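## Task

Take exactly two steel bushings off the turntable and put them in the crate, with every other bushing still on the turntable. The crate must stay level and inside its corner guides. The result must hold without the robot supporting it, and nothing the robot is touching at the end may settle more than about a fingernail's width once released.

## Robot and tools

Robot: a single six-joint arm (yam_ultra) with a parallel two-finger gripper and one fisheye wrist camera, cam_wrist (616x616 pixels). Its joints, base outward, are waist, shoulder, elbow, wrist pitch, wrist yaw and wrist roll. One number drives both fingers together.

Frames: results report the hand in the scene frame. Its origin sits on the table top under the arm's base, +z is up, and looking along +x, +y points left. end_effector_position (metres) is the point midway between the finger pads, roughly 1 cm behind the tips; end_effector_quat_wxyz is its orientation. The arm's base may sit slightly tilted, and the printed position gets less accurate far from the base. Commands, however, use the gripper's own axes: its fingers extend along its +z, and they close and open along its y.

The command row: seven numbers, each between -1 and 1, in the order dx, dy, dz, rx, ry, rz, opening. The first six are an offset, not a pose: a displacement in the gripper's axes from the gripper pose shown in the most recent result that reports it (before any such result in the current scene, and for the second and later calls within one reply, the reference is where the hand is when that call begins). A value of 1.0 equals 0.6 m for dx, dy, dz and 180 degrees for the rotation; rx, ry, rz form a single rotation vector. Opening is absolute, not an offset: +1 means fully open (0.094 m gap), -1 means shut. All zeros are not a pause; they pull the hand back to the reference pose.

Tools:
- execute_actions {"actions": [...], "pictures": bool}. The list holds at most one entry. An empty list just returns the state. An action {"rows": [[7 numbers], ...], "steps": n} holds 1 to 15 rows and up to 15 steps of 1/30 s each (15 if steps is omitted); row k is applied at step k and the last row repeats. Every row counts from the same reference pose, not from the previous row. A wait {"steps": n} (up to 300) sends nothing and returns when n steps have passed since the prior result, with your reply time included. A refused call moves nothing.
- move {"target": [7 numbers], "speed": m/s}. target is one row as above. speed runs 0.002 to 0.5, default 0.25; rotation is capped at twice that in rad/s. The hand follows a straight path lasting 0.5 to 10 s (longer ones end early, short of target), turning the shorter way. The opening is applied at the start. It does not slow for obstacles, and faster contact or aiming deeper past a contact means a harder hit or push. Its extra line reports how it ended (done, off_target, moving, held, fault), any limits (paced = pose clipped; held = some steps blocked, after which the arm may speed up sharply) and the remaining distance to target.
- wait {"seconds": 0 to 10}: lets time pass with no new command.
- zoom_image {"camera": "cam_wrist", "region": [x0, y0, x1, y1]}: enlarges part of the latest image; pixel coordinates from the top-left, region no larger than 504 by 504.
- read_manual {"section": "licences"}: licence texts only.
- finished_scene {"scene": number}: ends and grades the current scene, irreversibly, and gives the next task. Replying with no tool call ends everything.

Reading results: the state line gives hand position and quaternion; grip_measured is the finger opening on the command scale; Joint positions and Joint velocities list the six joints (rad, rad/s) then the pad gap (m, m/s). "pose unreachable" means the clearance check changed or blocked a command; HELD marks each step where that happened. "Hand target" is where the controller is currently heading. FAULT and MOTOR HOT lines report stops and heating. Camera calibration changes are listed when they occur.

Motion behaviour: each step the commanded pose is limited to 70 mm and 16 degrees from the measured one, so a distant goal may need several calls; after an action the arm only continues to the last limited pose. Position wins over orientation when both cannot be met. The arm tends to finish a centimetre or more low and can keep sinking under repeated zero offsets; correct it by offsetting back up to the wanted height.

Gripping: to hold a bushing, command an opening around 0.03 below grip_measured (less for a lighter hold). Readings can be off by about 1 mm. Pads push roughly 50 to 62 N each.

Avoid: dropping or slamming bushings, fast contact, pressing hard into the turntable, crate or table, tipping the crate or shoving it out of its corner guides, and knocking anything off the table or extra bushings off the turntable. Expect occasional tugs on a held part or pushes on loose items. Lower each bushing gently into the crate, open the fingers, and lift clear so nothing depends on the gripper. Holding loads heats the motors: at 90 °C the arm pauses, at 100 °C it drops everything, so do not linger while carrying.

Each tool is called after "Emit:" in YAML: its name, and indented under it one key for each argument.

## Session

Emit:
execute_actions:
  actions: []

Scene clock: 0.00 s of 7600.00 s.
end_effector_position=(+0.3783, +0.2724, +0.3731) grip_measured=+1.000 end_effector_quat_wxyz=(-0.278, +0.919, -0.278, +0.025)
Joint positions: [ 0.541  1.486  1.575 -0.914 -0.285 -1.967  0.094]
Joint velocities: [-0.002  0.002 -0.012 -0.037 -0.066 -0.007  0.   ]
Hand target: +0.378, +0.275, +0.385; -0.293, +0.915, -0.275, +0.027
camera_calibration (this result's frames):
cam_wrist: T_world_to_cam=[[0.495085, 0.696533, 0.519357, -0.572476], [0.570573, -0.711442, 0.410239, -0.170709], [0.655238, 0.0932277, -0.749648, 0.128483], [0, 0, 0, 1]] pos_world=[0.29664, 0.26532, 0.463668]

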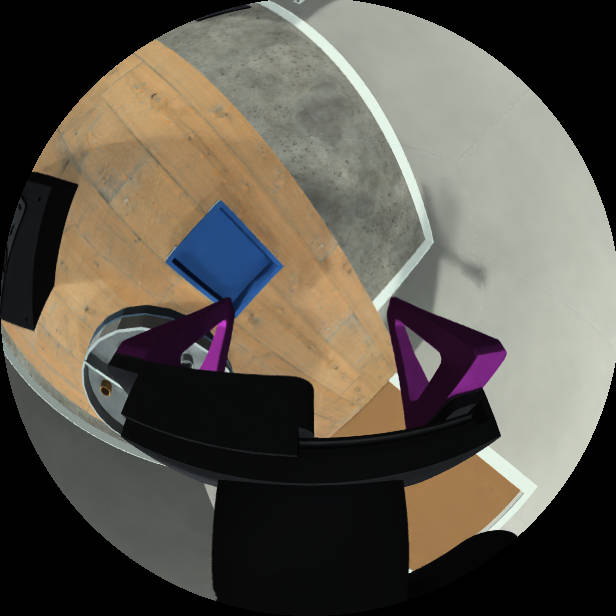

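Emit:
move:
  target: [0.32,0.39,-0.126,-0.021,0.237,0.785,-0.68]
  speed: 0.5

Scene clock: 7.90 s of 7600.00 s.
end_effector_position=(+0.3972, -0.0314, +0.2824) grip_measured=-0.677 end_effector_quat_wxyz=(-0.016, -0.007, +1.000, -0.004)
Joint positions: [-0.188  1.728  1.629 -1.25  -0.135 -0.188  0.015]
Joint velocities: [ 0.007 -0.002 -0.002 -0.037  0.066  0.051  0.   ]
Hand target: +0.406, -0.033, +0.294; +0.002, -0.001, +1.000, -0.003
Off the commanded pose: 0.016 m, 2 deg.
move: off_target
camera_calibration (this result's frames):
cam_wrist: T_world_to_cam=[[0.0175867, -0.999845, -0.000554331, -0.0398898], [-0.791648, -0.0142633, 0.610811, 0.145929], [-0.610724, -0.0103033, -0.791777, 0.587918], [0, 0, 0, 1]] pos_world=[0.475281, -0.0317447, 0.376342]

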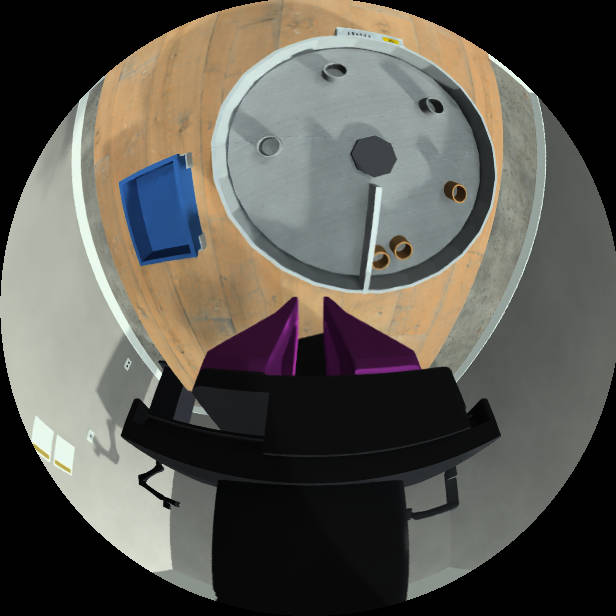

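Emit:
move:
  target: [0,-0.3,0.19,-0.008,-0.008,0.5,-0.68]
  speed: 0.4

Emit:
wait:
  seconds: 10

Scene clock: 12.73 s of 7600.00 s.
end_effector_position=(+0.3774, -0.2042, +0.1601) grip_measured=-0.677 end_effector_quat_wxyz=(-0.022, +0.699, +0.715, -0.009)
Joint positions: [-0.587  2.109  1.592 -0.927 -0.225  0.971  0.015]
Joint velocities: [-0.017 -0.012  0.017 -0.037  0.007 -0.007 -0.   ]
Hand target: +0.391, -0.216, +0.171; +0.006, +0.701, +0.713, -0.005
Off the commanded pose: 0.023 m, 3 deg.
move: off_target
camera_calibration (this result's frames):
cam_wrist: T_world_to_cam=[[-0.999023, -0.026728, 0.0351896, 0.364239], [-0.000229791, 0.799469, 0.600708, 0.0716267], [-0.0441887, 0.600113, -0.798694, 0.389198], [0, 0, 0, 1]] pos_world=[0.381098, -0.28109, 0.255006]

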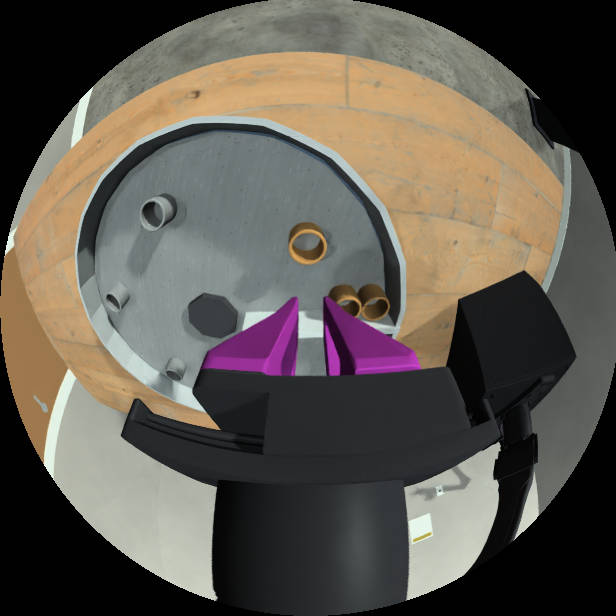

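Scene clock: 22.73 s of 7600.00 s.
end_effector_position=(+0.3774, -0.2042, +0.1601) grip_measured=-0.677 end_effector_quat_wxyz=(-0.022, +0.700, +0.714, -0.009)
Joint positions: [-0.587  2.109  1.592 -0.927 -0.225  0.974  0.015]
Joint velocities: [ 0.002  0.007 -0.002 -0.037 -0.095 -0.022 -0.   ]
Hand target: +0.391, -0.216, +0.171; +0.006, +0.701, +0.713, -0.005
Off the commanded pose: 0.023 m, 3 deg.
Steps of this call (steps 1 to 300: nothing new was sent). Readings (end_effector_position):
1: (+0.3774, -0.2042, +0.1601)
2: (+0.3774, -0.2042, +0.1601)
4: (+0.3774, -0.2042, +0.1601)
8: (+0.3774, -0.2042, +0.1601)
300: the state above
camera_calibration (this result's frames):
cam_wrist: T_world_to_cam=[[-0.999098, -0.0236778, 0.035248, 0.364881], [0.00224053, 0.799546, 0.600601, 0.0707273], [-0.0424033, 0.600138, -0.798772, 0.388541], [0, 0, 0, 1]] pos_world=[0.380869, -0.281089, 0.255016]

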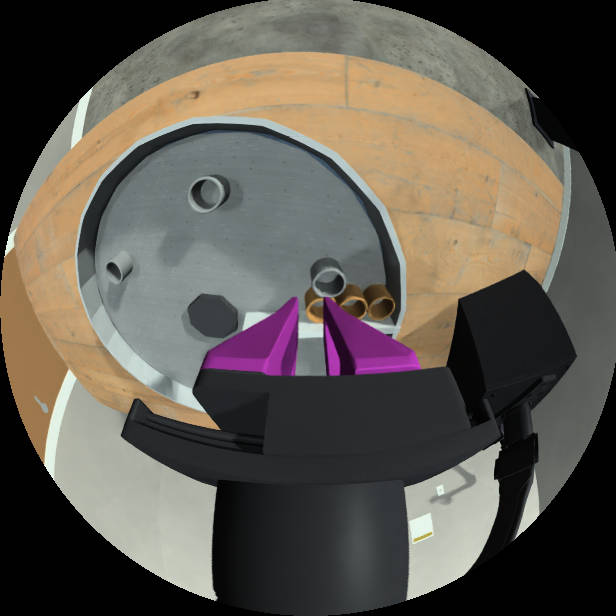

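Emit:
move:
  target: [0.025,0.015,0.055,-0.015,0.03,0,-0.68]

Emit:
wait:
  seconds: 7

Scene clock: 26.90 s of 7600.00 s.
end_effector_position=(+0.3819, -0.1885, +0.1247) grip_measured=-0.677 end_effector_quat_wxyz=(-0.046, +0.699, +0.712, +0.038)
Joint positions: [-0.573  2.184  1.564 -0.849 -0.325  0.979  0.015]
Joint velocities: [ 0.007 -0.002 -0.022 -0.051 -0.007  0.022  0.   ]
Hand target: +0.384, -0.189, +0.127; -0.039, +0.700, +0.712, +0.041
Off the commanded pose: 0.004 m, 1 deg.
move: done
camera_calibration (this result's frames):
cam_wrist: T_world_to_cam=[[-0.999761, -0.0218421, 0.00117833, 0.375867], [-0.0152599, 0.735047, 0.677845, 0.0643139], [-0.0156717, 0.677665, -0.735204, 0.347506], [0, 0, 0, 1]] pos_world=[0.382204, -0.274557, 0.21145]

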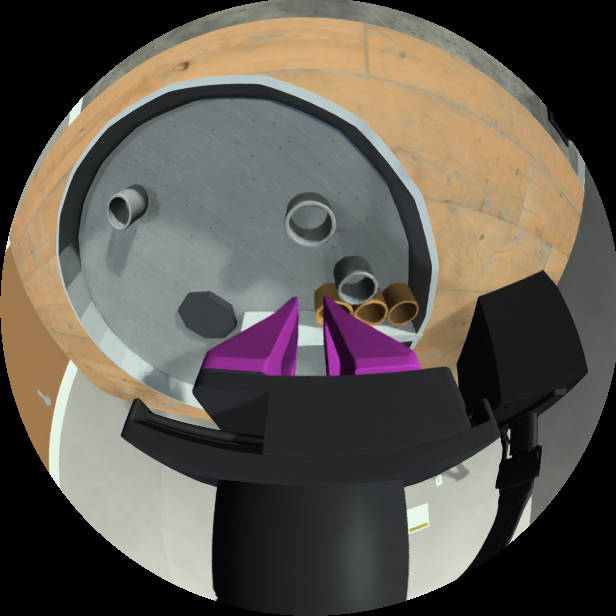

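Scene clock: 33.90 s of 7600.00 s.
end_effector_position=(+0.3823, -0.1886, +0.1247) grip_measured=-0.677 end_effector_quat_wxyz=(-0.045, +0.699, +0.712, +0.039)
Joint positions: [-0.573  2.184  1.564 -0.848 -0.326  0.98   0.015]
Joint velocities: [-0.002 -0.002 -0.002 -0.022  0.007  0.051  0.001]
Hand target: +0.384, -0.188, +0.127; -0.039, +0.700, +0.712, +0.041
Off the commanded pose: 0.003 m, 1 deg.
Steps of this call (steps 1 to 210: nothing new was sent). Readings (end_effector_position):
1: (+0.3819, -0.1885, +0.1247)
2: (+0.3820, -0.1885, +0.1247)
4: (+0.3821, -0.1885, +0.1247)
8: (+0.3822, -0.1885, +0.1247)
210: the state above
camera_calibration (this result's frames):
cam_wrist: T_world_to_cam=[[-0.999764, -0.021728, -0.000659908, 0.376535], [-0.0164198, 0.734927, 0.677947, 0.064753], [-0.0142454, 0.677798, -0.735111, 0.346993], [0, 0, 0, 1]] pos_world=[0.382452, -0.274598, 0.211427]

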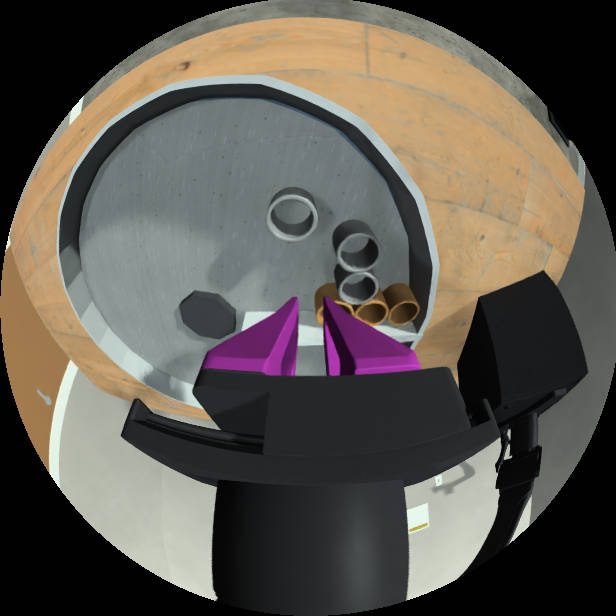

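Emit:
wait:
  seconds: 7

Scene clock: 41.63 s of 7600.00 s.
end_effector_position=(+0.3823, -0.1886, +0.1247) grip_measured=-0.677 end_effector_quat_wxyz=(-0.045, +0.699, +0.712, +0.039)
Joint positions: [-0.573  2.184  1.564 -0.848 -0.326  0.98   0.015]
Joint velocities: [-0.017 -0.007 -0.002 -0.007  0.007  0.022 -0.001]
Hand target: +0.384, -0.188, +0.127; -0.039, +0.700, +0.712, +0.041
Off the commanded pose: 0.003 m, 1 deg.
Steps of this call (steps 1 to 232: nothing new was sent). Readings (end_effector_position):
1: (+0.3823, -0.1886, +0.1247)
2: (+0.3823, -0.1886, +0.1247)
4: (+0.3823, -0.1886, +0.1247)
8: (+0.3823, -0.1886, +0.1247)
232: the state above
camera_calibration (this result's frames):
cam_wrist: T_world_to_cam=[[-0.999764, -0.021728, -0.000659908, 0.376535], [-0.0164198, 0.734927, 0.677947, 0.064753], [-0.0142454, 0.677798, -0.735111, 0.346993], [0, 0, 0, 1]] pos_world=[0.382452, -0.274598, 0.211427]

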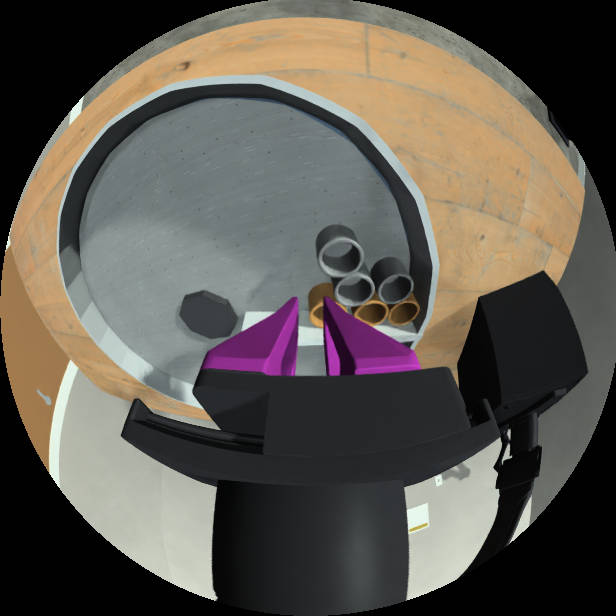

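Emit:
move:
  target: [-0.033,0,0.025,0,0,0,-0.62]
  speed: 0.1

Scene clock: 45.07 s of 7600.00 s.
end_effector_position=(+0.3646, -0.1914, +0.0969) grip_measured=-0.623 end_effector_quat_wxyz=(-0.077, +0.701, +0.708, +0.032)
Joint positions: [-0.585  2.262  1.564 -0.842 -0.327  0.958  0.018]
Joint velocities: [-0.002 -0.002  0.002 -0.037  0.11  -0.022  0.   ]
Hand target: +0.381, -0.206, +0.108; -0.045, +0.699, +0.712, +0.039
Off the commanded pose: 0.026 m, 4 deg.
move: off_target
camera_calibration (this result's frames):
cam_wrist: T_world_to_cam=[[-0.998434, -0.0162469, 0.0535257, 0.354051], [0.0261383, 0.710488, 0.703224, 0.0627065], [-0.0494545, 0.703522, -0.708951, 0.343452], [0, 0, 0, 1]] pos_world=[0.368843, -0.280426, 0.180443]

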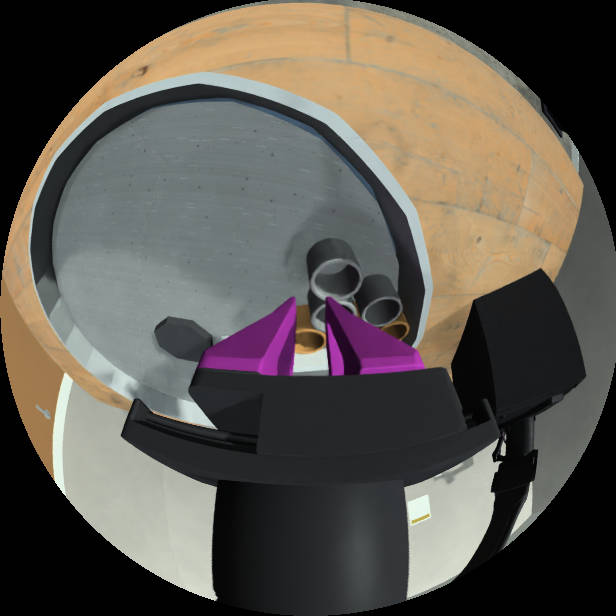

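Emit:
move:
  target: [-0.036,0.012,-0.02,0,-0.015,0,-0.62]
  speed: 0.06

Scene clock: 48.17 s of 7600.00 s.
end_effector_position=(+0.3685, -0.2025, +0.0972) grip_measured=-0.623 end_effector_quat_wxyz=(-0.072, +0.700, +0.710, +0.023)
Joint positions: [-0.593  2.288  1.615 -0.863 -0.306  0.946  0.018]
Joint velocities: [-0.022  0.002  0.012 -0.051  0.037 -0.037  0.001]
Hand target: +0.372, -0.215, +0.105; -0.060, +0.702, +0.710, +0.015
Off the commanded pose: 0.015 m, 2 deg.
move: off_target
camera_calibration (this result's frames):
cam_wrist: T_world_to_cam=[[-0.997967, -0.0221535, 0.0597605, 0.355797], [0.025109, 0.725158, 0.688125, 0.075121], [-0.0585802, 0.688227, -0.723127, 0.35332], [0, 0, 0, 1]] pos_world=[0.373885, -0.289756, 0.18254]

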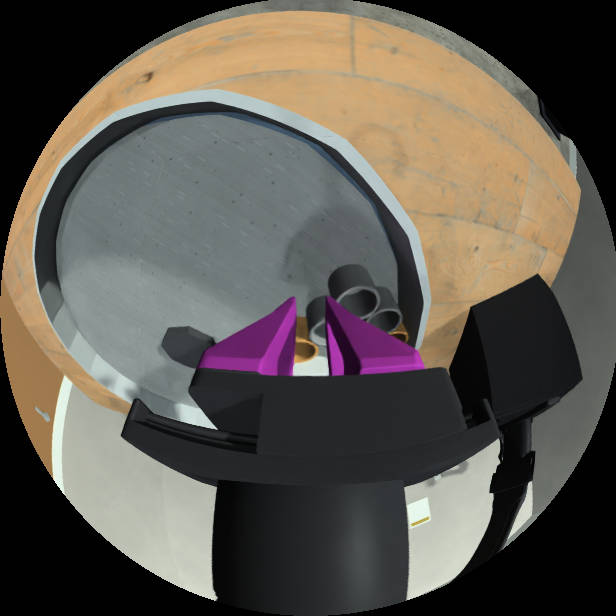

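Emit:
move:
  target: [-0.003,-0.026,-0.012,-0.01,0,0,-0.62]
  speed: 0.06

Emit:
zoom_image:
  camera: "cam_wrist"
  region: [200,180,420,400]

Scene clock: 51.30 s of 7600.00 s.
end_effector_position=(+0.3513, -0.2005, +0.0954) grip_measured=-0.623 end_effector_quat_wxyz=(-0.077, +0.700, +0.709, +0.030)
Joint positions: [-0.617  2.259  1.533 -0.826 -0.323  0.92   0.018]
Joint velocities: [ 0.007  0.002 -0.002 -0.081 -0.066 -0.007  0.   ]
Hand target: +0.354, -0.206, +0.106; -0.061, +0.701, +0.710, +0.033
Off the commanded pose: 0.011 m, 2 deg.
move: off_target
camera_calibration (this result's frames):
cam_wrist: T_world_to_cam=[[-0.998157, -0.0199043, 0.0573337, 0.339587], [0.0260619, 0.712576, 0.701111, 0.0712619], [-0.0548098, 0.701312, -0.710744, 0.349737], [0, 0, 0, 1]] pos_world=[0.356273, -0.289295, 0.179141]

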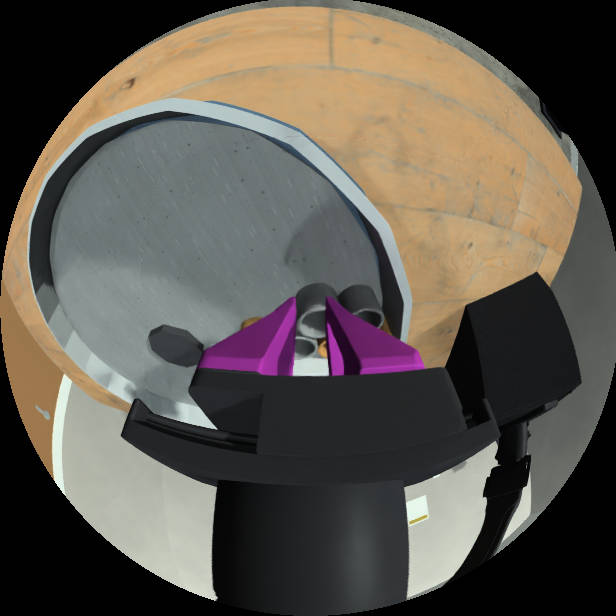

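Region (200, 180, 420, 400) of cam_wrist's 616x616 image, scaled by 2.291, with more detail than that image has.

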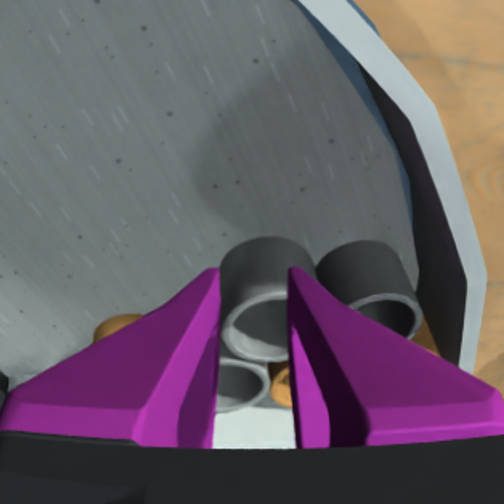

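Emit:
move:
  target: [0.03,0.016,-0.016,-0.01,0.01,0,-0.62]
  speed: 0.06

Emit:
zoom_image:
  camera: "cam_wrist"
  region: [200,180,420,400]

Scene clock: 54.60 s of 7600.00 s.
end_effector_position=(+0.3594, -0.1872, +0.0942) grip_measured=-0.623 end_effector_quat_wxyz=(-0.083, +0.699, +0.708, +0.049)
Joint positions: [-0.596  2.259  1.533 -0.825 -0.362  0.938  0.018]
Joint velocities: [ 0.002  0.012 -0.007 -0.051  0.007  0.022 -0.   ]
Hand target: +0.362, -0.184, +0.107; -0.078, +0.701, +0.707, +0.052
Off the commanded pose: 0.013 m, 1 deg.
move: off_target
camera_calibration (this result's frames):
cam_wrist: T_world_to_cam=[[-0.999102, -0.0189157, 0.0379101, 0.35032], [0.0145661, 0.68689, 0.726615, 0.0593077], [-0.0397845, 0.726515, -0.685998, 0.337031], [0, 0, 0, 1]] pos_world=[0.36255, -0.278969, 0.174828]

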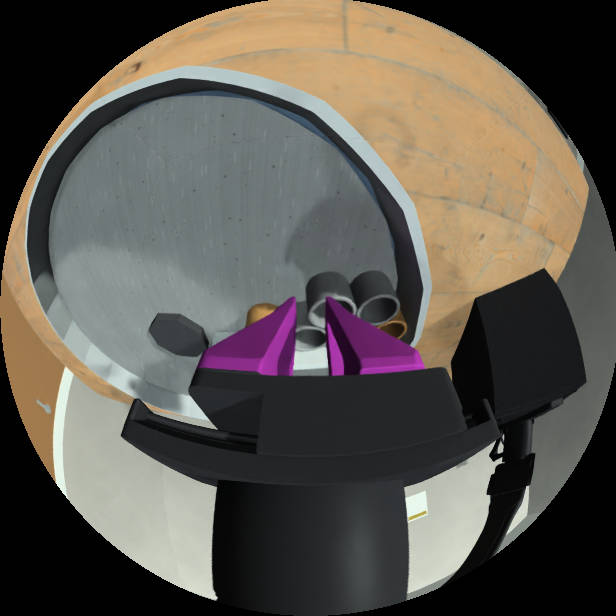

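Region (200, 180, 420, 400) of cam_wrist's 616x616 image, scaled by 2.291, with more detail than that image has.

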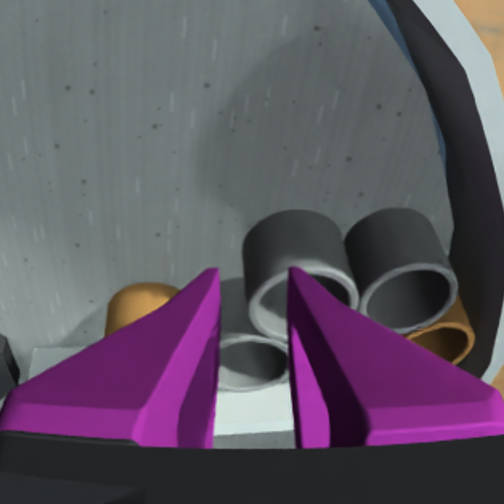

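Emit:
move:
  target: [0.022,-0.003,-0.008,0,0,0,-0.62]
  speed: 0.04

Emit:
move:
  target: [-0.003,0.003,0.02,0,0,0,-0.62]
  speed: 0.03

Emit:
zoom_image:
  camera: "cam_wrist"
  region: [200,180,420,400]

Scene clock: 59.00 s of 7600.00 s.
end_effector_position=(+0.3550, -0.1760, +0.0924) grip_measured=-0.623 end_effector_quat_wxyz=(-0.094, +0.699, +0.707, +0.048)
Joint positions: [-0.579  2.246  1.503 -0.824 -0.364  0.951  0.018]
Joint velocities: [-0.002 -0.017 -0.012  0.066 -0.022 -0.007 -0.   ]
Hand target: +0.358, -0.175, +0.101; -0.084, +0.699, +0.708, +0.050
Off the commanded pose: 0.010 m, 1 deg.
move: done
camera_calibration (this result's frames):
cam_wrist: T_world_to_cam=[[-0.998331, -0.0192602, 0.054439, 0.344307], [0.0270531, 0.676884, 0.735592, 0.0459533], [-0.0510166, 0.735838, -0.675233, 0.332103], [0, 0, 0, 1]] pos_world=[0.359432, -0.268847, 0.1717]

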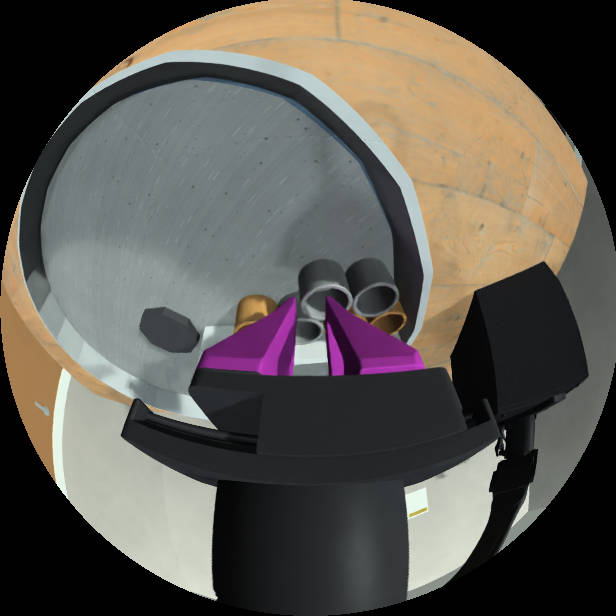

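Scene clock: 59.73 s of 7600.00 s.
end_effector_position=(+0.3529, -0.1731, +0.0810) grip_measured=-0.623 end_effector_quat_wxyz=(-0.102, +0.698, +0.707, +0.048)
Joint positions: [-0.57   2.276  1.503 -0.808 -0.366  0.954  0.018]
Joint velocities: [0.002 0.012 0.007 0.037 0.037 0.051 0.   ]
Hand target: +0.356, -0.175, +0.080; -0.094, +0.699, +0.707, +0.048
Off the commanded pose: 0.004 m, 1 deg.
move: done
camera_calibration (this result's frames):
cam_wrist: T_world_to_cam=[[-0.99763, -0.0223243, 0.0650863, 0.34127], [0.0334657, 0.669071, 0.742444, 0.0482828], [-0.0601219, 0.742863, -0.666738, 0.325898], [0, 0, 0, 1]] pos_world=[0.358439, -0.266784, 0.159229]

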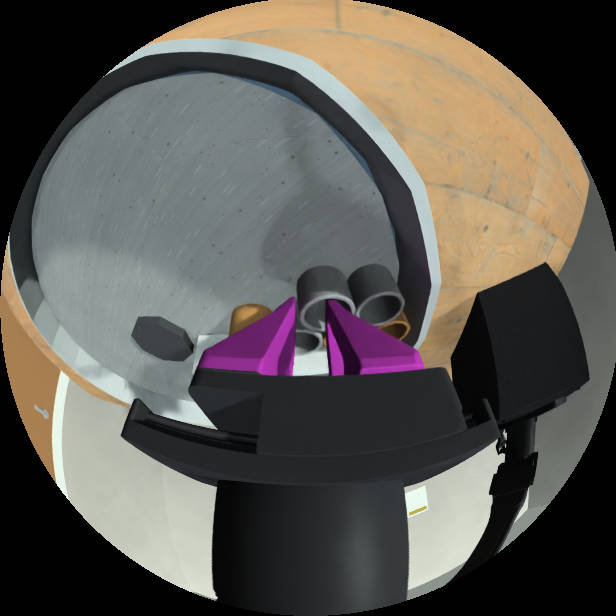

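Region (200, 180, 420, 400) of cam_wrist's 616x616 image, scaled by 2.291, with more detail than that image has.

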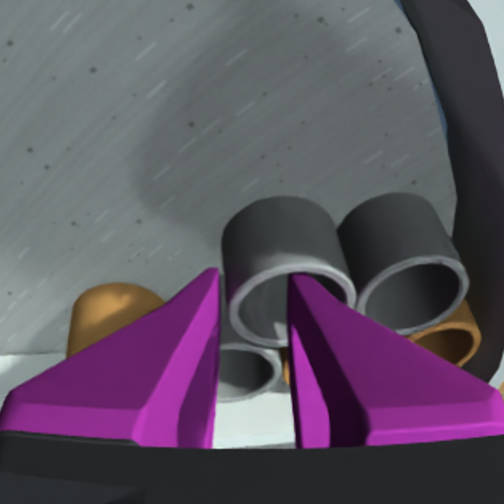

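Emit:
move:
  target: [-0.006,0.008,0.013,-0.01,0,0,-0.62]
  speed: 0.03

Emit:
move:
  target: [0,0.006,0,0,0,0,-1]

Emit:
move:
  target: [0.01,0.03,-0.2,0,0,0,-1]
  speed: 0.1

Scene clock: 66.53 s of 7600.00 s.
end_effector_position=(+0.3565, -0.1731, +0.0763) grip_measured=-0.623 end_effector_quat_wxyz=(-0.098, +0.698, +0.707, +0.058)
Joint positions: [-0.57   2.288  1.503 -0.783 -0.384  0.956  0.018]
Joint velocities: [-0.012  0.007 -0.007  0.022 -0.022 -0.037  0.   ]
Hand target: +0.357, -0.175, +0.072; -0.091, +0.700, +0.706, +0.059
Off the commanded pose: 0.004 m, 1 deg.
move: done
camera_calibration (this result's frames):
cam_wrist: T_world_to_cam=[[-0.998755, -0.0198555, 0.0457599, 0.347451], [0.0211016, 0.663059, 0.748269, 0.054628], [-0.0451988, 0.748303, -0.661815, 0.318173], [0, 0, 0, 1]] pos_world=[0.360247, -0.267413, 0.153796]

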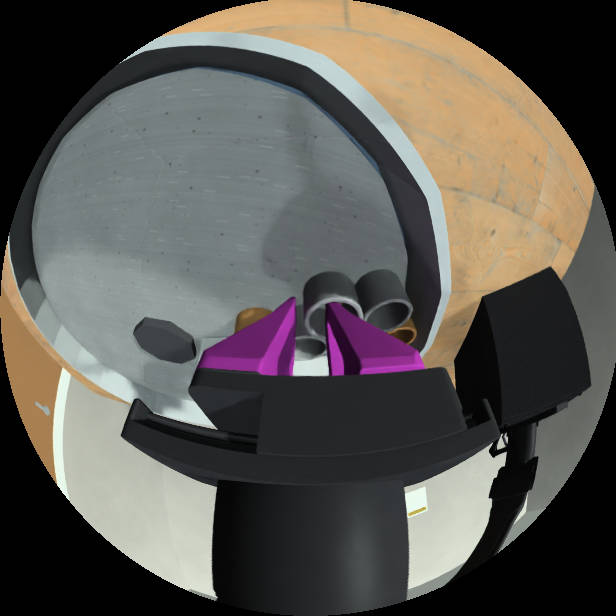

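Scene clock: 67.23 s of 7600.00 s.
end_effector_position=(+0.3568, -0.1728, +0.0764) grip_measured=-0.814 end_effector_quat_wxyz=(-0.098, +0.698, +0.707, +0.059)
Joint positions: [-0.57   2.288  1.503 -0.783 -0.386  0.956  0.009]
Joint velocities: [ 0.002 -0.017  0.012 -0.051 -0.066 -0.022 -0.001]
Hand target: +0.360, -0.173, +0.076; -0.097, +0.698, +0.707, +0.058
Off the commanded pose: 0.003 m, 0 deg.
move: done
camera_calibration (this result's frames):
cam_wrist: T_world_to_cam=[[-0.998821, -0.0196793, 0.0443725, 0.347894], [0.0202396, 0.66203, 0.749204, 0.0543756], [-0.0441197, 0.749219, -0.660851, 0.317816], [0, 0, 0, 1]] pos_world=[0.360405, -0.267265, 0.153854]

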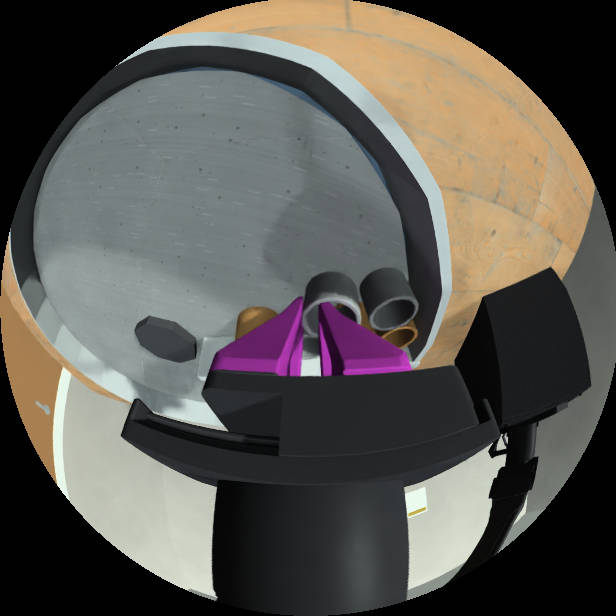

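Scene clock: 69.03 s of 7600.00 s.
end_effector_position=(+0.3749, -0.1848, +0.1725) grip_measured=-0.814 end_effector_quat_wxyz=(-0.121, +0.698, +0.704, +0.056)
Joint positions: [-0.625  2.224  1.799 -1.218 -0.385  0.885  0.009]
Joint velocities: [ 0.007  0.002 -0.012 -0.007  0.007 -0.022 -0.   ]
Hand target: +0.383, -0.193, +0.193; -0.097, +0.698, +0.707, +0.058
Off the commanded pose: 0.024 m, 3 deg.
move: off_target
camera_calibration (this result's frames):
cam_wrist: T_world_to_cam=[[-0.996369, -0.021387, 0.0824136, 0.353705], [0.0497043, 0.639784, 0.766946, -0.0282741], [-0.0691295, 0.768257, -0.636398, 0.399772], [0, 0, 0, 1]] pos_world=[0.381462, -0.281474, 0.246949]

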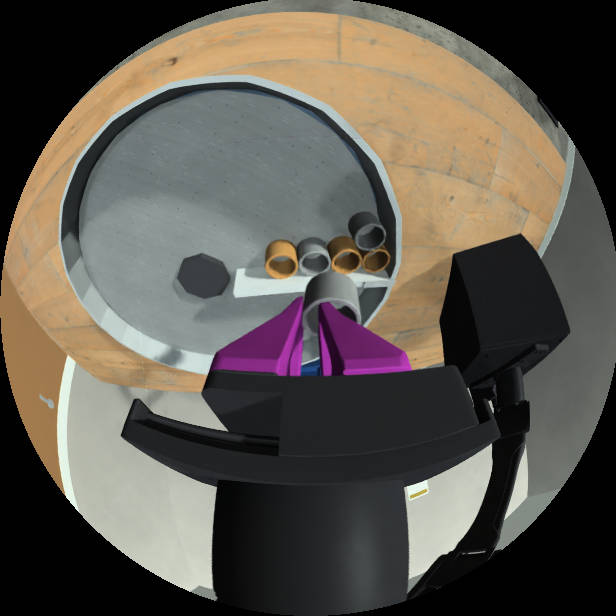

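Emit:
move:
  target: [0.718,0.07,0.146,0,-0.02,-0.1,-1]

Scene clock: 74.03 s of 7600.00 s.
end_effector_position=(+0.4063, +0.2620, +0.1804) grip_measured=-0.814 end_effector_quat_wxyz=(-0.109, +0.576, +0.808, +0.051)
Joint positions: [ 0.501  2.088  1.827 -1.027 -0.2    1.733  0.009]
Joint velocities: [ 0.002 -0.002 -0.007  0.022  0.022  0.022 -0.001]
Hand target: +0.415, +0.261, +0.192; -0.098, +0.581, +0.806, +0.057
Off the commanded pose: 0.014 m, 2 deg.
move: off_target
camera_calibration (this result's frames):
cam_wrist: T_world_to_cam=[[-0.942399, -0.33267, 0.0348519, 0.462094], [-0.191177, 0.621191, 0.759982, -0.217705], [-0.274473, 0.709544, -0.649009, 0.164746], [0, 0, 0, 1]] pos_world=[0.439075, 0.172067, 0.256269]

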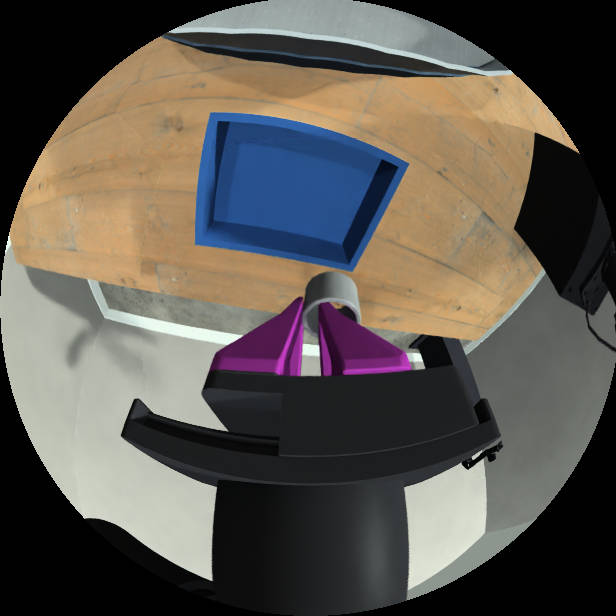

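Emit:
move:
  target: [-0.06,0.02,0.21,0,0,0,-1]
  speed: 0.12

Emit:
move:
  target: [0,0.016,0.008,0,0,0,-1]
  speed: 0.03

Scene clock: 80.80 s of 7600.00 s.
end_effector_position=(+0.4066, +0.2570, +0.0416) grip_measured=-0.814 end_effector_quat_wxyz=(-0.112, +0.576, +0.809, +0.041)
Joint positions: [ 0.48   2.374  1.764 -0.704 -0.201  1.709  0.009]
Joint velocities: [ 0.002 -0.002  0.007 -0.007 -0.037  0.022 -0.002]
Hand target: +0.412, +0.256, +0.048; -0.109, +0.576, +0.808, +0.051
Off the commanded pose: 0.011 m, 1 deg.
move: off_target
camera_calibration (this result's frames):
cam_wrist: T_world_to_cam=[[-0.940423, -0.335691, 0.0539998, 0.464771], [-0.181612, 0.630211, 0.754885, -0.11513], [-0.287439, 0.700104, -0.65363, 0.08622], [0, 0, 0, 1]] pos_world=[0.440955, 0.168213, 0.118169]

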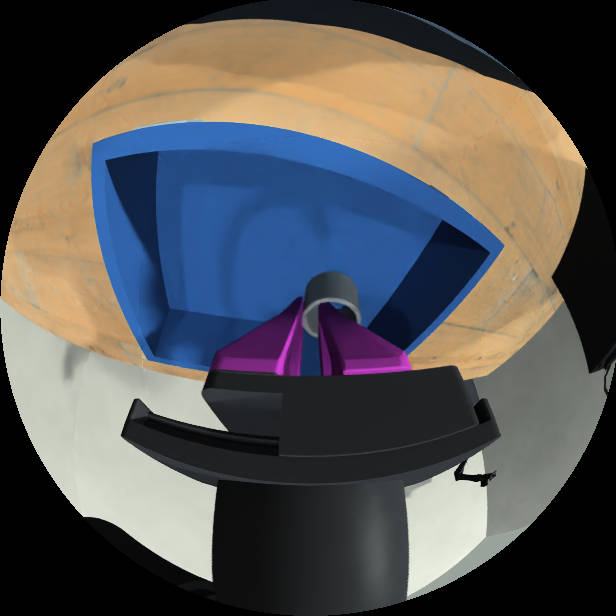

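Scene clock: 81.53 s of 7600.00 s.
end_effector_position=(+0.4068, +0.2579, +0.0297) grip_measured=-0.814 end_effector_quat_wxyz=(-0.116, +0.576, +0.808, +0.036)
Joint positions: [ 0.48   2.418  1.8   -0.708 -0.203  1.709  0.009]
Joint velocities: [ 0.002  0.007  0.002 -0.007  0.051  0.022  0.001]
Hand target: +0.415, +0.261, +0.036; -0.112, +0.576, +0.809, +0.041
Off the commanded pose: 0.011 m, 1 deg.
move: off_target
camera_calibration (this result's frames):
cam_wrist: T_world_to_cam=[[-0.939544, -0.335804, 0.0670274, 0.465188], [-0.172649, 0.633585, 0.754164, -0.111136], [-0.295719, 0.696998, -0.653257, 0.0820068], [0, 0, 0, 1]] pos_world=[0.442128, 0.169468, 0.106206]

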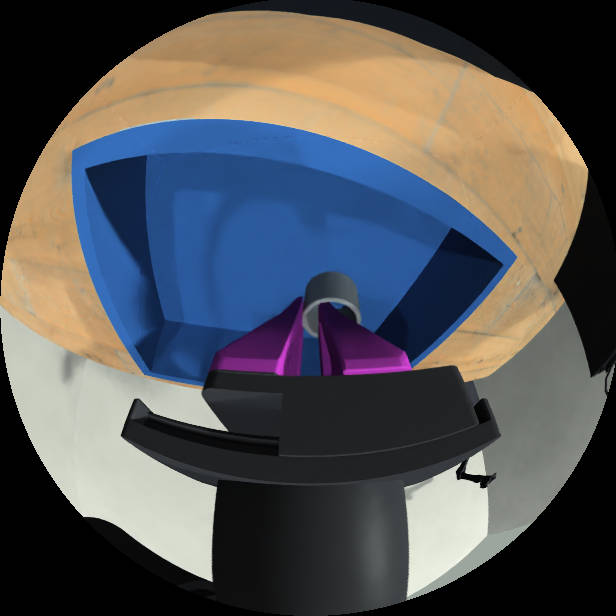

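Emit:
move:
  target: [0,0.01,-0.01,0,0,0,-0.66]

Emit:
move:
  target: [0.04,0.02,-0.26,0,0,0,-0.66]
  speed: 0.15

Emit:
move:
  target: [-0.64,-0.35,-0.14,0,-0.02,0.1,-0.62]
  speed: 0.35

Scene clock: 88.00 s of 7600.00 s.
end_effector_position=(+0.4039, +0.2571, +0.0283) grip_measured=-0.663 end_effector_quat_wxyz=(-0.120, +0.576, +0.808, +0.031)
Joint positions: [ 0.48   2.422  1.8   -0.716 -0.206  1.709  0.016]
Joint velocities: [ 0.012  0.017 -0.007 -0.066  0.022  0.051  0.   ]
Hand target: +0.413, +0.259, +0.035; -0.116, +0.576, +0.808, +0.036
Off the commanded pose: 0.012 m, 1 deg.
move: off_target
camera_calibration (this result's frames):
cam_wrist: T_world_to_cam=[[-0.938605, -0.335877, 0.0787892, 0.461569], [-0.163944, 0.635188, 0.754757, -0.114053], [-0.303552, 0.695502, -0.651256, 0.0842695], [0, 0, 0, 1]] pos_world=[0.440113, 0.168866, 0.104596]

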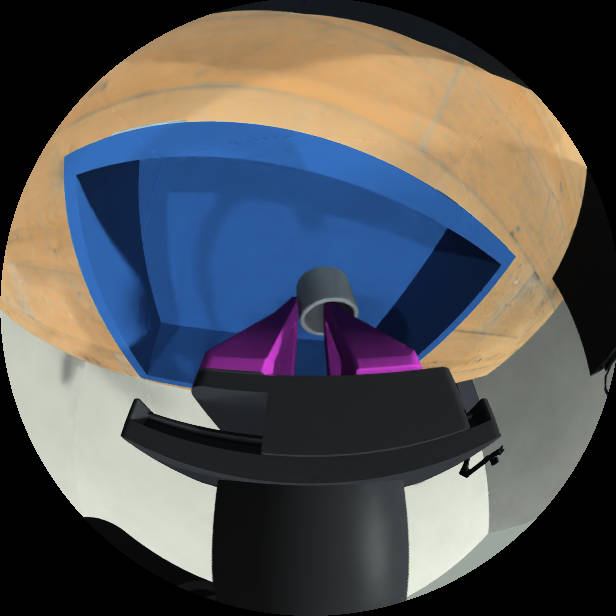

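Scene clock: 89.73 s of 7600.00 s.
end_effector_position=(+0.4240, +0.2562, +0.1645) grip_measured=-0.663 end_effector_quat_wxyz=(-0.128, +0.575, +0.808, +0.015)
Joint positions: [ 0.469  2.261  2.077 -1.195 -0.207  1.694  0.016]
Joint velocities: [-0.022  0.002  0.012  0.022  0.007  0.066  0.   ]
Hand target: +0.433, +0.256, +0.184; -0.120, +0.576, +0.808, +0.032
Off the commanded pose: 0.021 m, 2 deg.
move: off_target
camera_calibration (this result's frames):
cam_wrist: T_world_to_cam=[[-0.933334, -0.340015, 0.115226, 0.462223], [-0.143521, 0.647573, 0.748366, -0.223757], [-0.329073, 0.681938, -0.653201, 0.194352], [0, 0, 0, 1]] pos_world=[0.463251, 0.169526, 0.241143]

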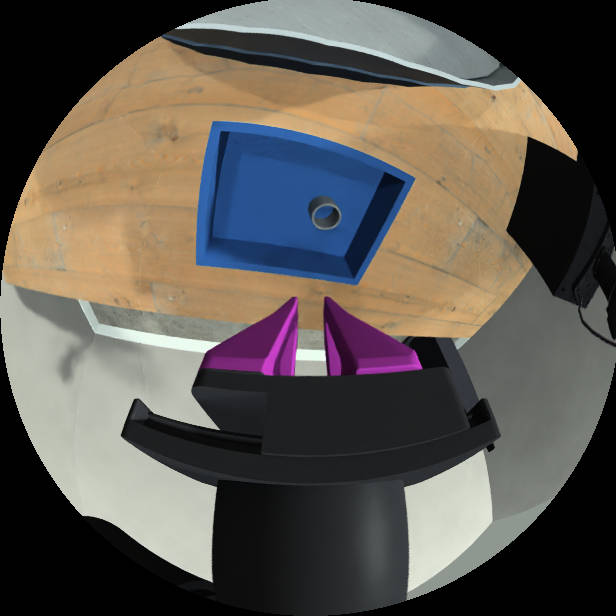

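Scene clock: 91.70 s of 7600.00 s.
end_effector_position=(+0.3511, -0.1859, +0.1855) grip_measured=-0.623 end_effector_quat_wxyz=(-0.106, +0.698, +0.708, -0.025)
Joint positions: [-0.598  2.118  1.69  -1.194 -0.223  0.929  0.018]
Joint velocities: [-0.012  0.002 -0.012  0.051  0.037 -0.037 -0.001]
Hand target: +0.358, -0.190, +0.195; -0.094, +0.695, +0.713, -0.027
Off the commanded pose: 0.010 m, 1 deg.
move: done
camera_calibration (this result's frames):
cam_wrist: T_world_to_cam=[[-0.984229, -0.0270752, 0.174812, 0.306458], [0.0980201, 0.739162, 0.666357, -0.0161257], [-0.147256, 0.672983, -0.724851, 0.433321], [0, 0, 0, 1]] pos_world=[0.367014, -0.271401, 0.271266]

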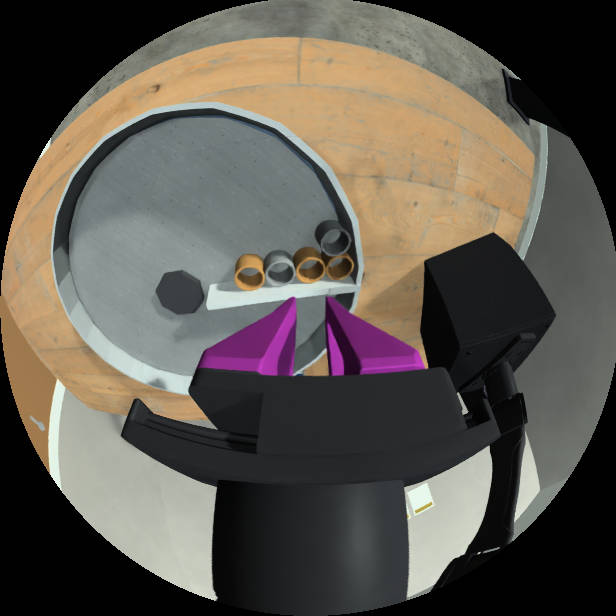

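Emit:
move:
  target: [-0.007,-0.008,0.135,-0.015,0,0,-0.62]
  speed: 0.1

Emit:
zoom_image:
  camera: "cam_wrist"
  region: [200,180,420,400]

Scene clock: 96.13 s of 7600.00 s.
end_effector_position=(+0.3302, -0.1823, +0.1076) grip_measured=-0.623 end_effector_quat_wxyz=(-0.092, +0.699, +0.709, -0.009)
Joint positions: [-0.584  2.172  1.435 -0.85  -0.251  0.946  0.018]
Joint velocities: [-0.002 -0.002  0.002  0.051 -0.066  0.066  0.   ]
Hand target: +0.330, -0.181, +0.107; -0.089, +0.700, +0.708, -0.008
Off the commanded pose: 0.002 m, 0 deg.
move: done
camera_calibration (this result's frames):
cam_wrist: T_world_to_cam=[[-0.990721, -0.0264379, 0.133313, 0.306326], [0.0709059, 0.736276, 0.672957, 0.0427966], [-0.115946, 0.676165, -0.727569, 0.361935], [0, 0, 0, 1]] pos_world=[0.342414, -0.26814, 0.193696]

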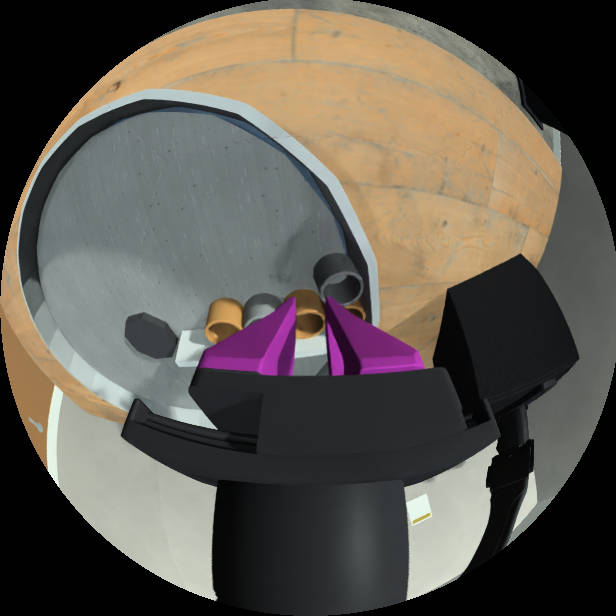

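Region (200, 180, 420, 400) of cam_wrist's 616x616 image, scaled by 2.291, with more detail than that image has.

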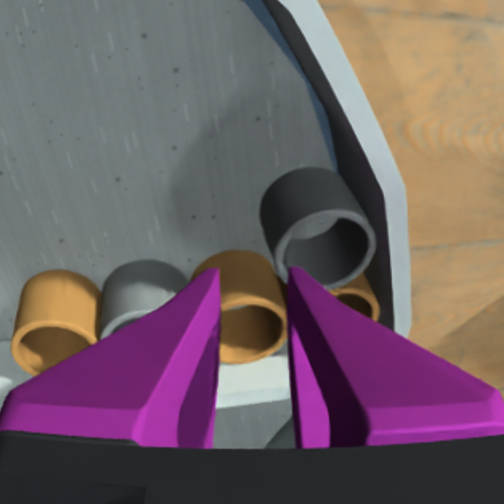

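Emit:
move:
  target: [0.002,-0.012,0.024,0,0,0,-0.62]
  speed: 0.04

Emit:
zoom_image:
  camera: "cam_wrist"
  region: [200,180,420,400]

Scene clock: 100.40 s of 7600.00 s.
end_effector_position=(+0.3235, -0.1804, +0.0994) grip_measured=-0.623 end_effector_quat_wxyz=(-0.092, +0.699, +0.709, -0.009)
Joint positions: [-0.584  2.172  1.392 -0.805 -0.251  0.946  0.018]
Joint velocities: [-0.027 -0.012  0.012  0.051  0.037 -0.051 -0.001]
Hand target: +0.321, -0.180, +0.095; -0.093, +0.699, +0.709, -0.009
Off the commanded pose: 0.005 m, 0 deg.
move: done
camera_calibration (this result's frames):
cam_wrist: T_world_to_cam=[[-0.990883, -0.0263025, 0.132135, 0.301072], [0.0701086, 0.736844, 0.672417, 0.0478619], [-0.11505, 0.67555, -0.728282, 0.353529], [0, 0, 0, 1]] pos_world=[0.335645, -0.266175, 0.185504]

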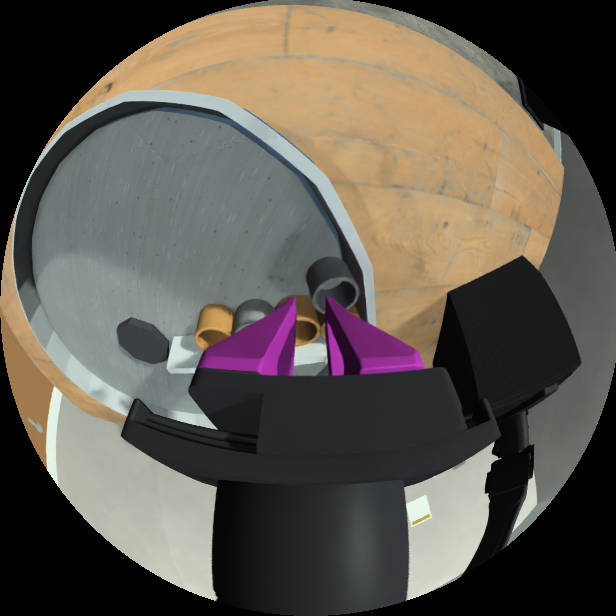

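Region (200, 180, 420, 400) of cam_wrist's 616x616 image, scaled by 2.291, with more detail than that image has.

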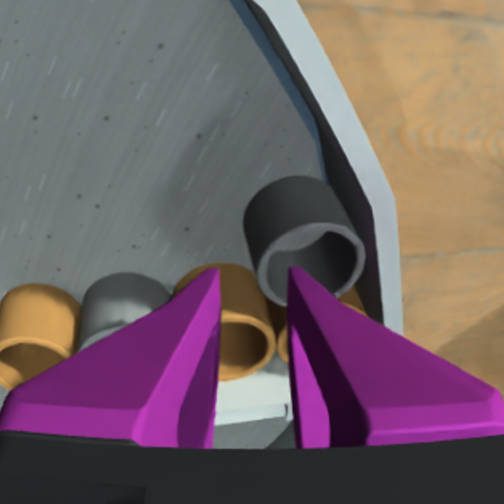

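Emit:
move:
  target: [-0.003,-0.006,0.028,0,0,0,-0.62]
  speed: 0.03

Emit:
zoom_image:
  camera: "cam_wrist"
  region: [200,180,420,400]

Scene clock: 104.50 s of 7600.00 s.
end_effector_position=(+0.3207, -0.1818, +0.0878) grip_measured=-0.623 end_effector_quat_wxyz=(-0.091, +0.699, +0.710, -0.008)
Joint positions: [-0.584  2.196  1.377 -0.764 -0.251  0.946  0.018]
Joint velocities: [-0.007 -0.012 -0.017  0.051  0.022  0.007 -0.   ]
Hand target: +0.317, -0.180, +0.083; -0.092, +0.699, +0.709, -0.009
Off the commanded pose: 0.006 m, 0 deg.
move: done
camera_calibration (this result's frames):
cam_wrist: T_world_to_cam=[[-0.991107, -0.0265797, 0.130387, 0.299949], [0.0686371, 0.73733, 0.672037, 0.0574347], [-0.114001, 0.67501, -0.728948, 0.345349], [0, 0, 0, 1]] pos_world=[0.332709, -0.26749, 0.174034]

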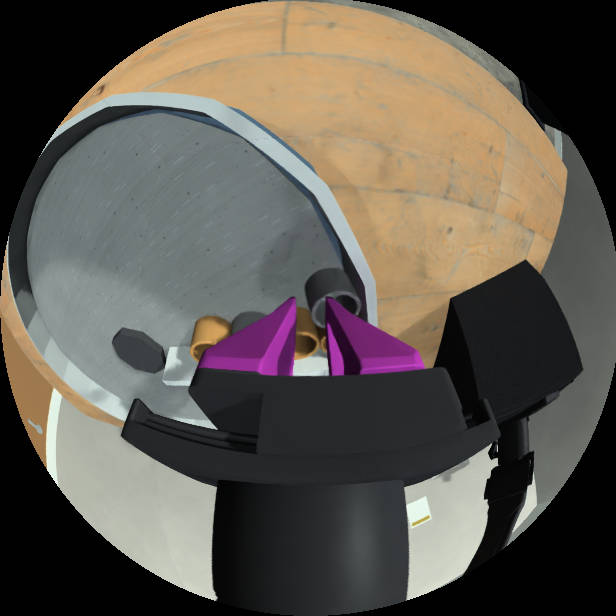

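Region (200, 180, 420, 400) of cam_wrist's 616x616 image, scaled by 2.291, with more detail than that image has.

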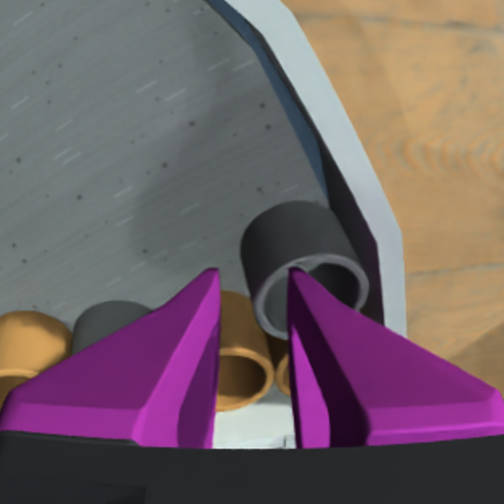

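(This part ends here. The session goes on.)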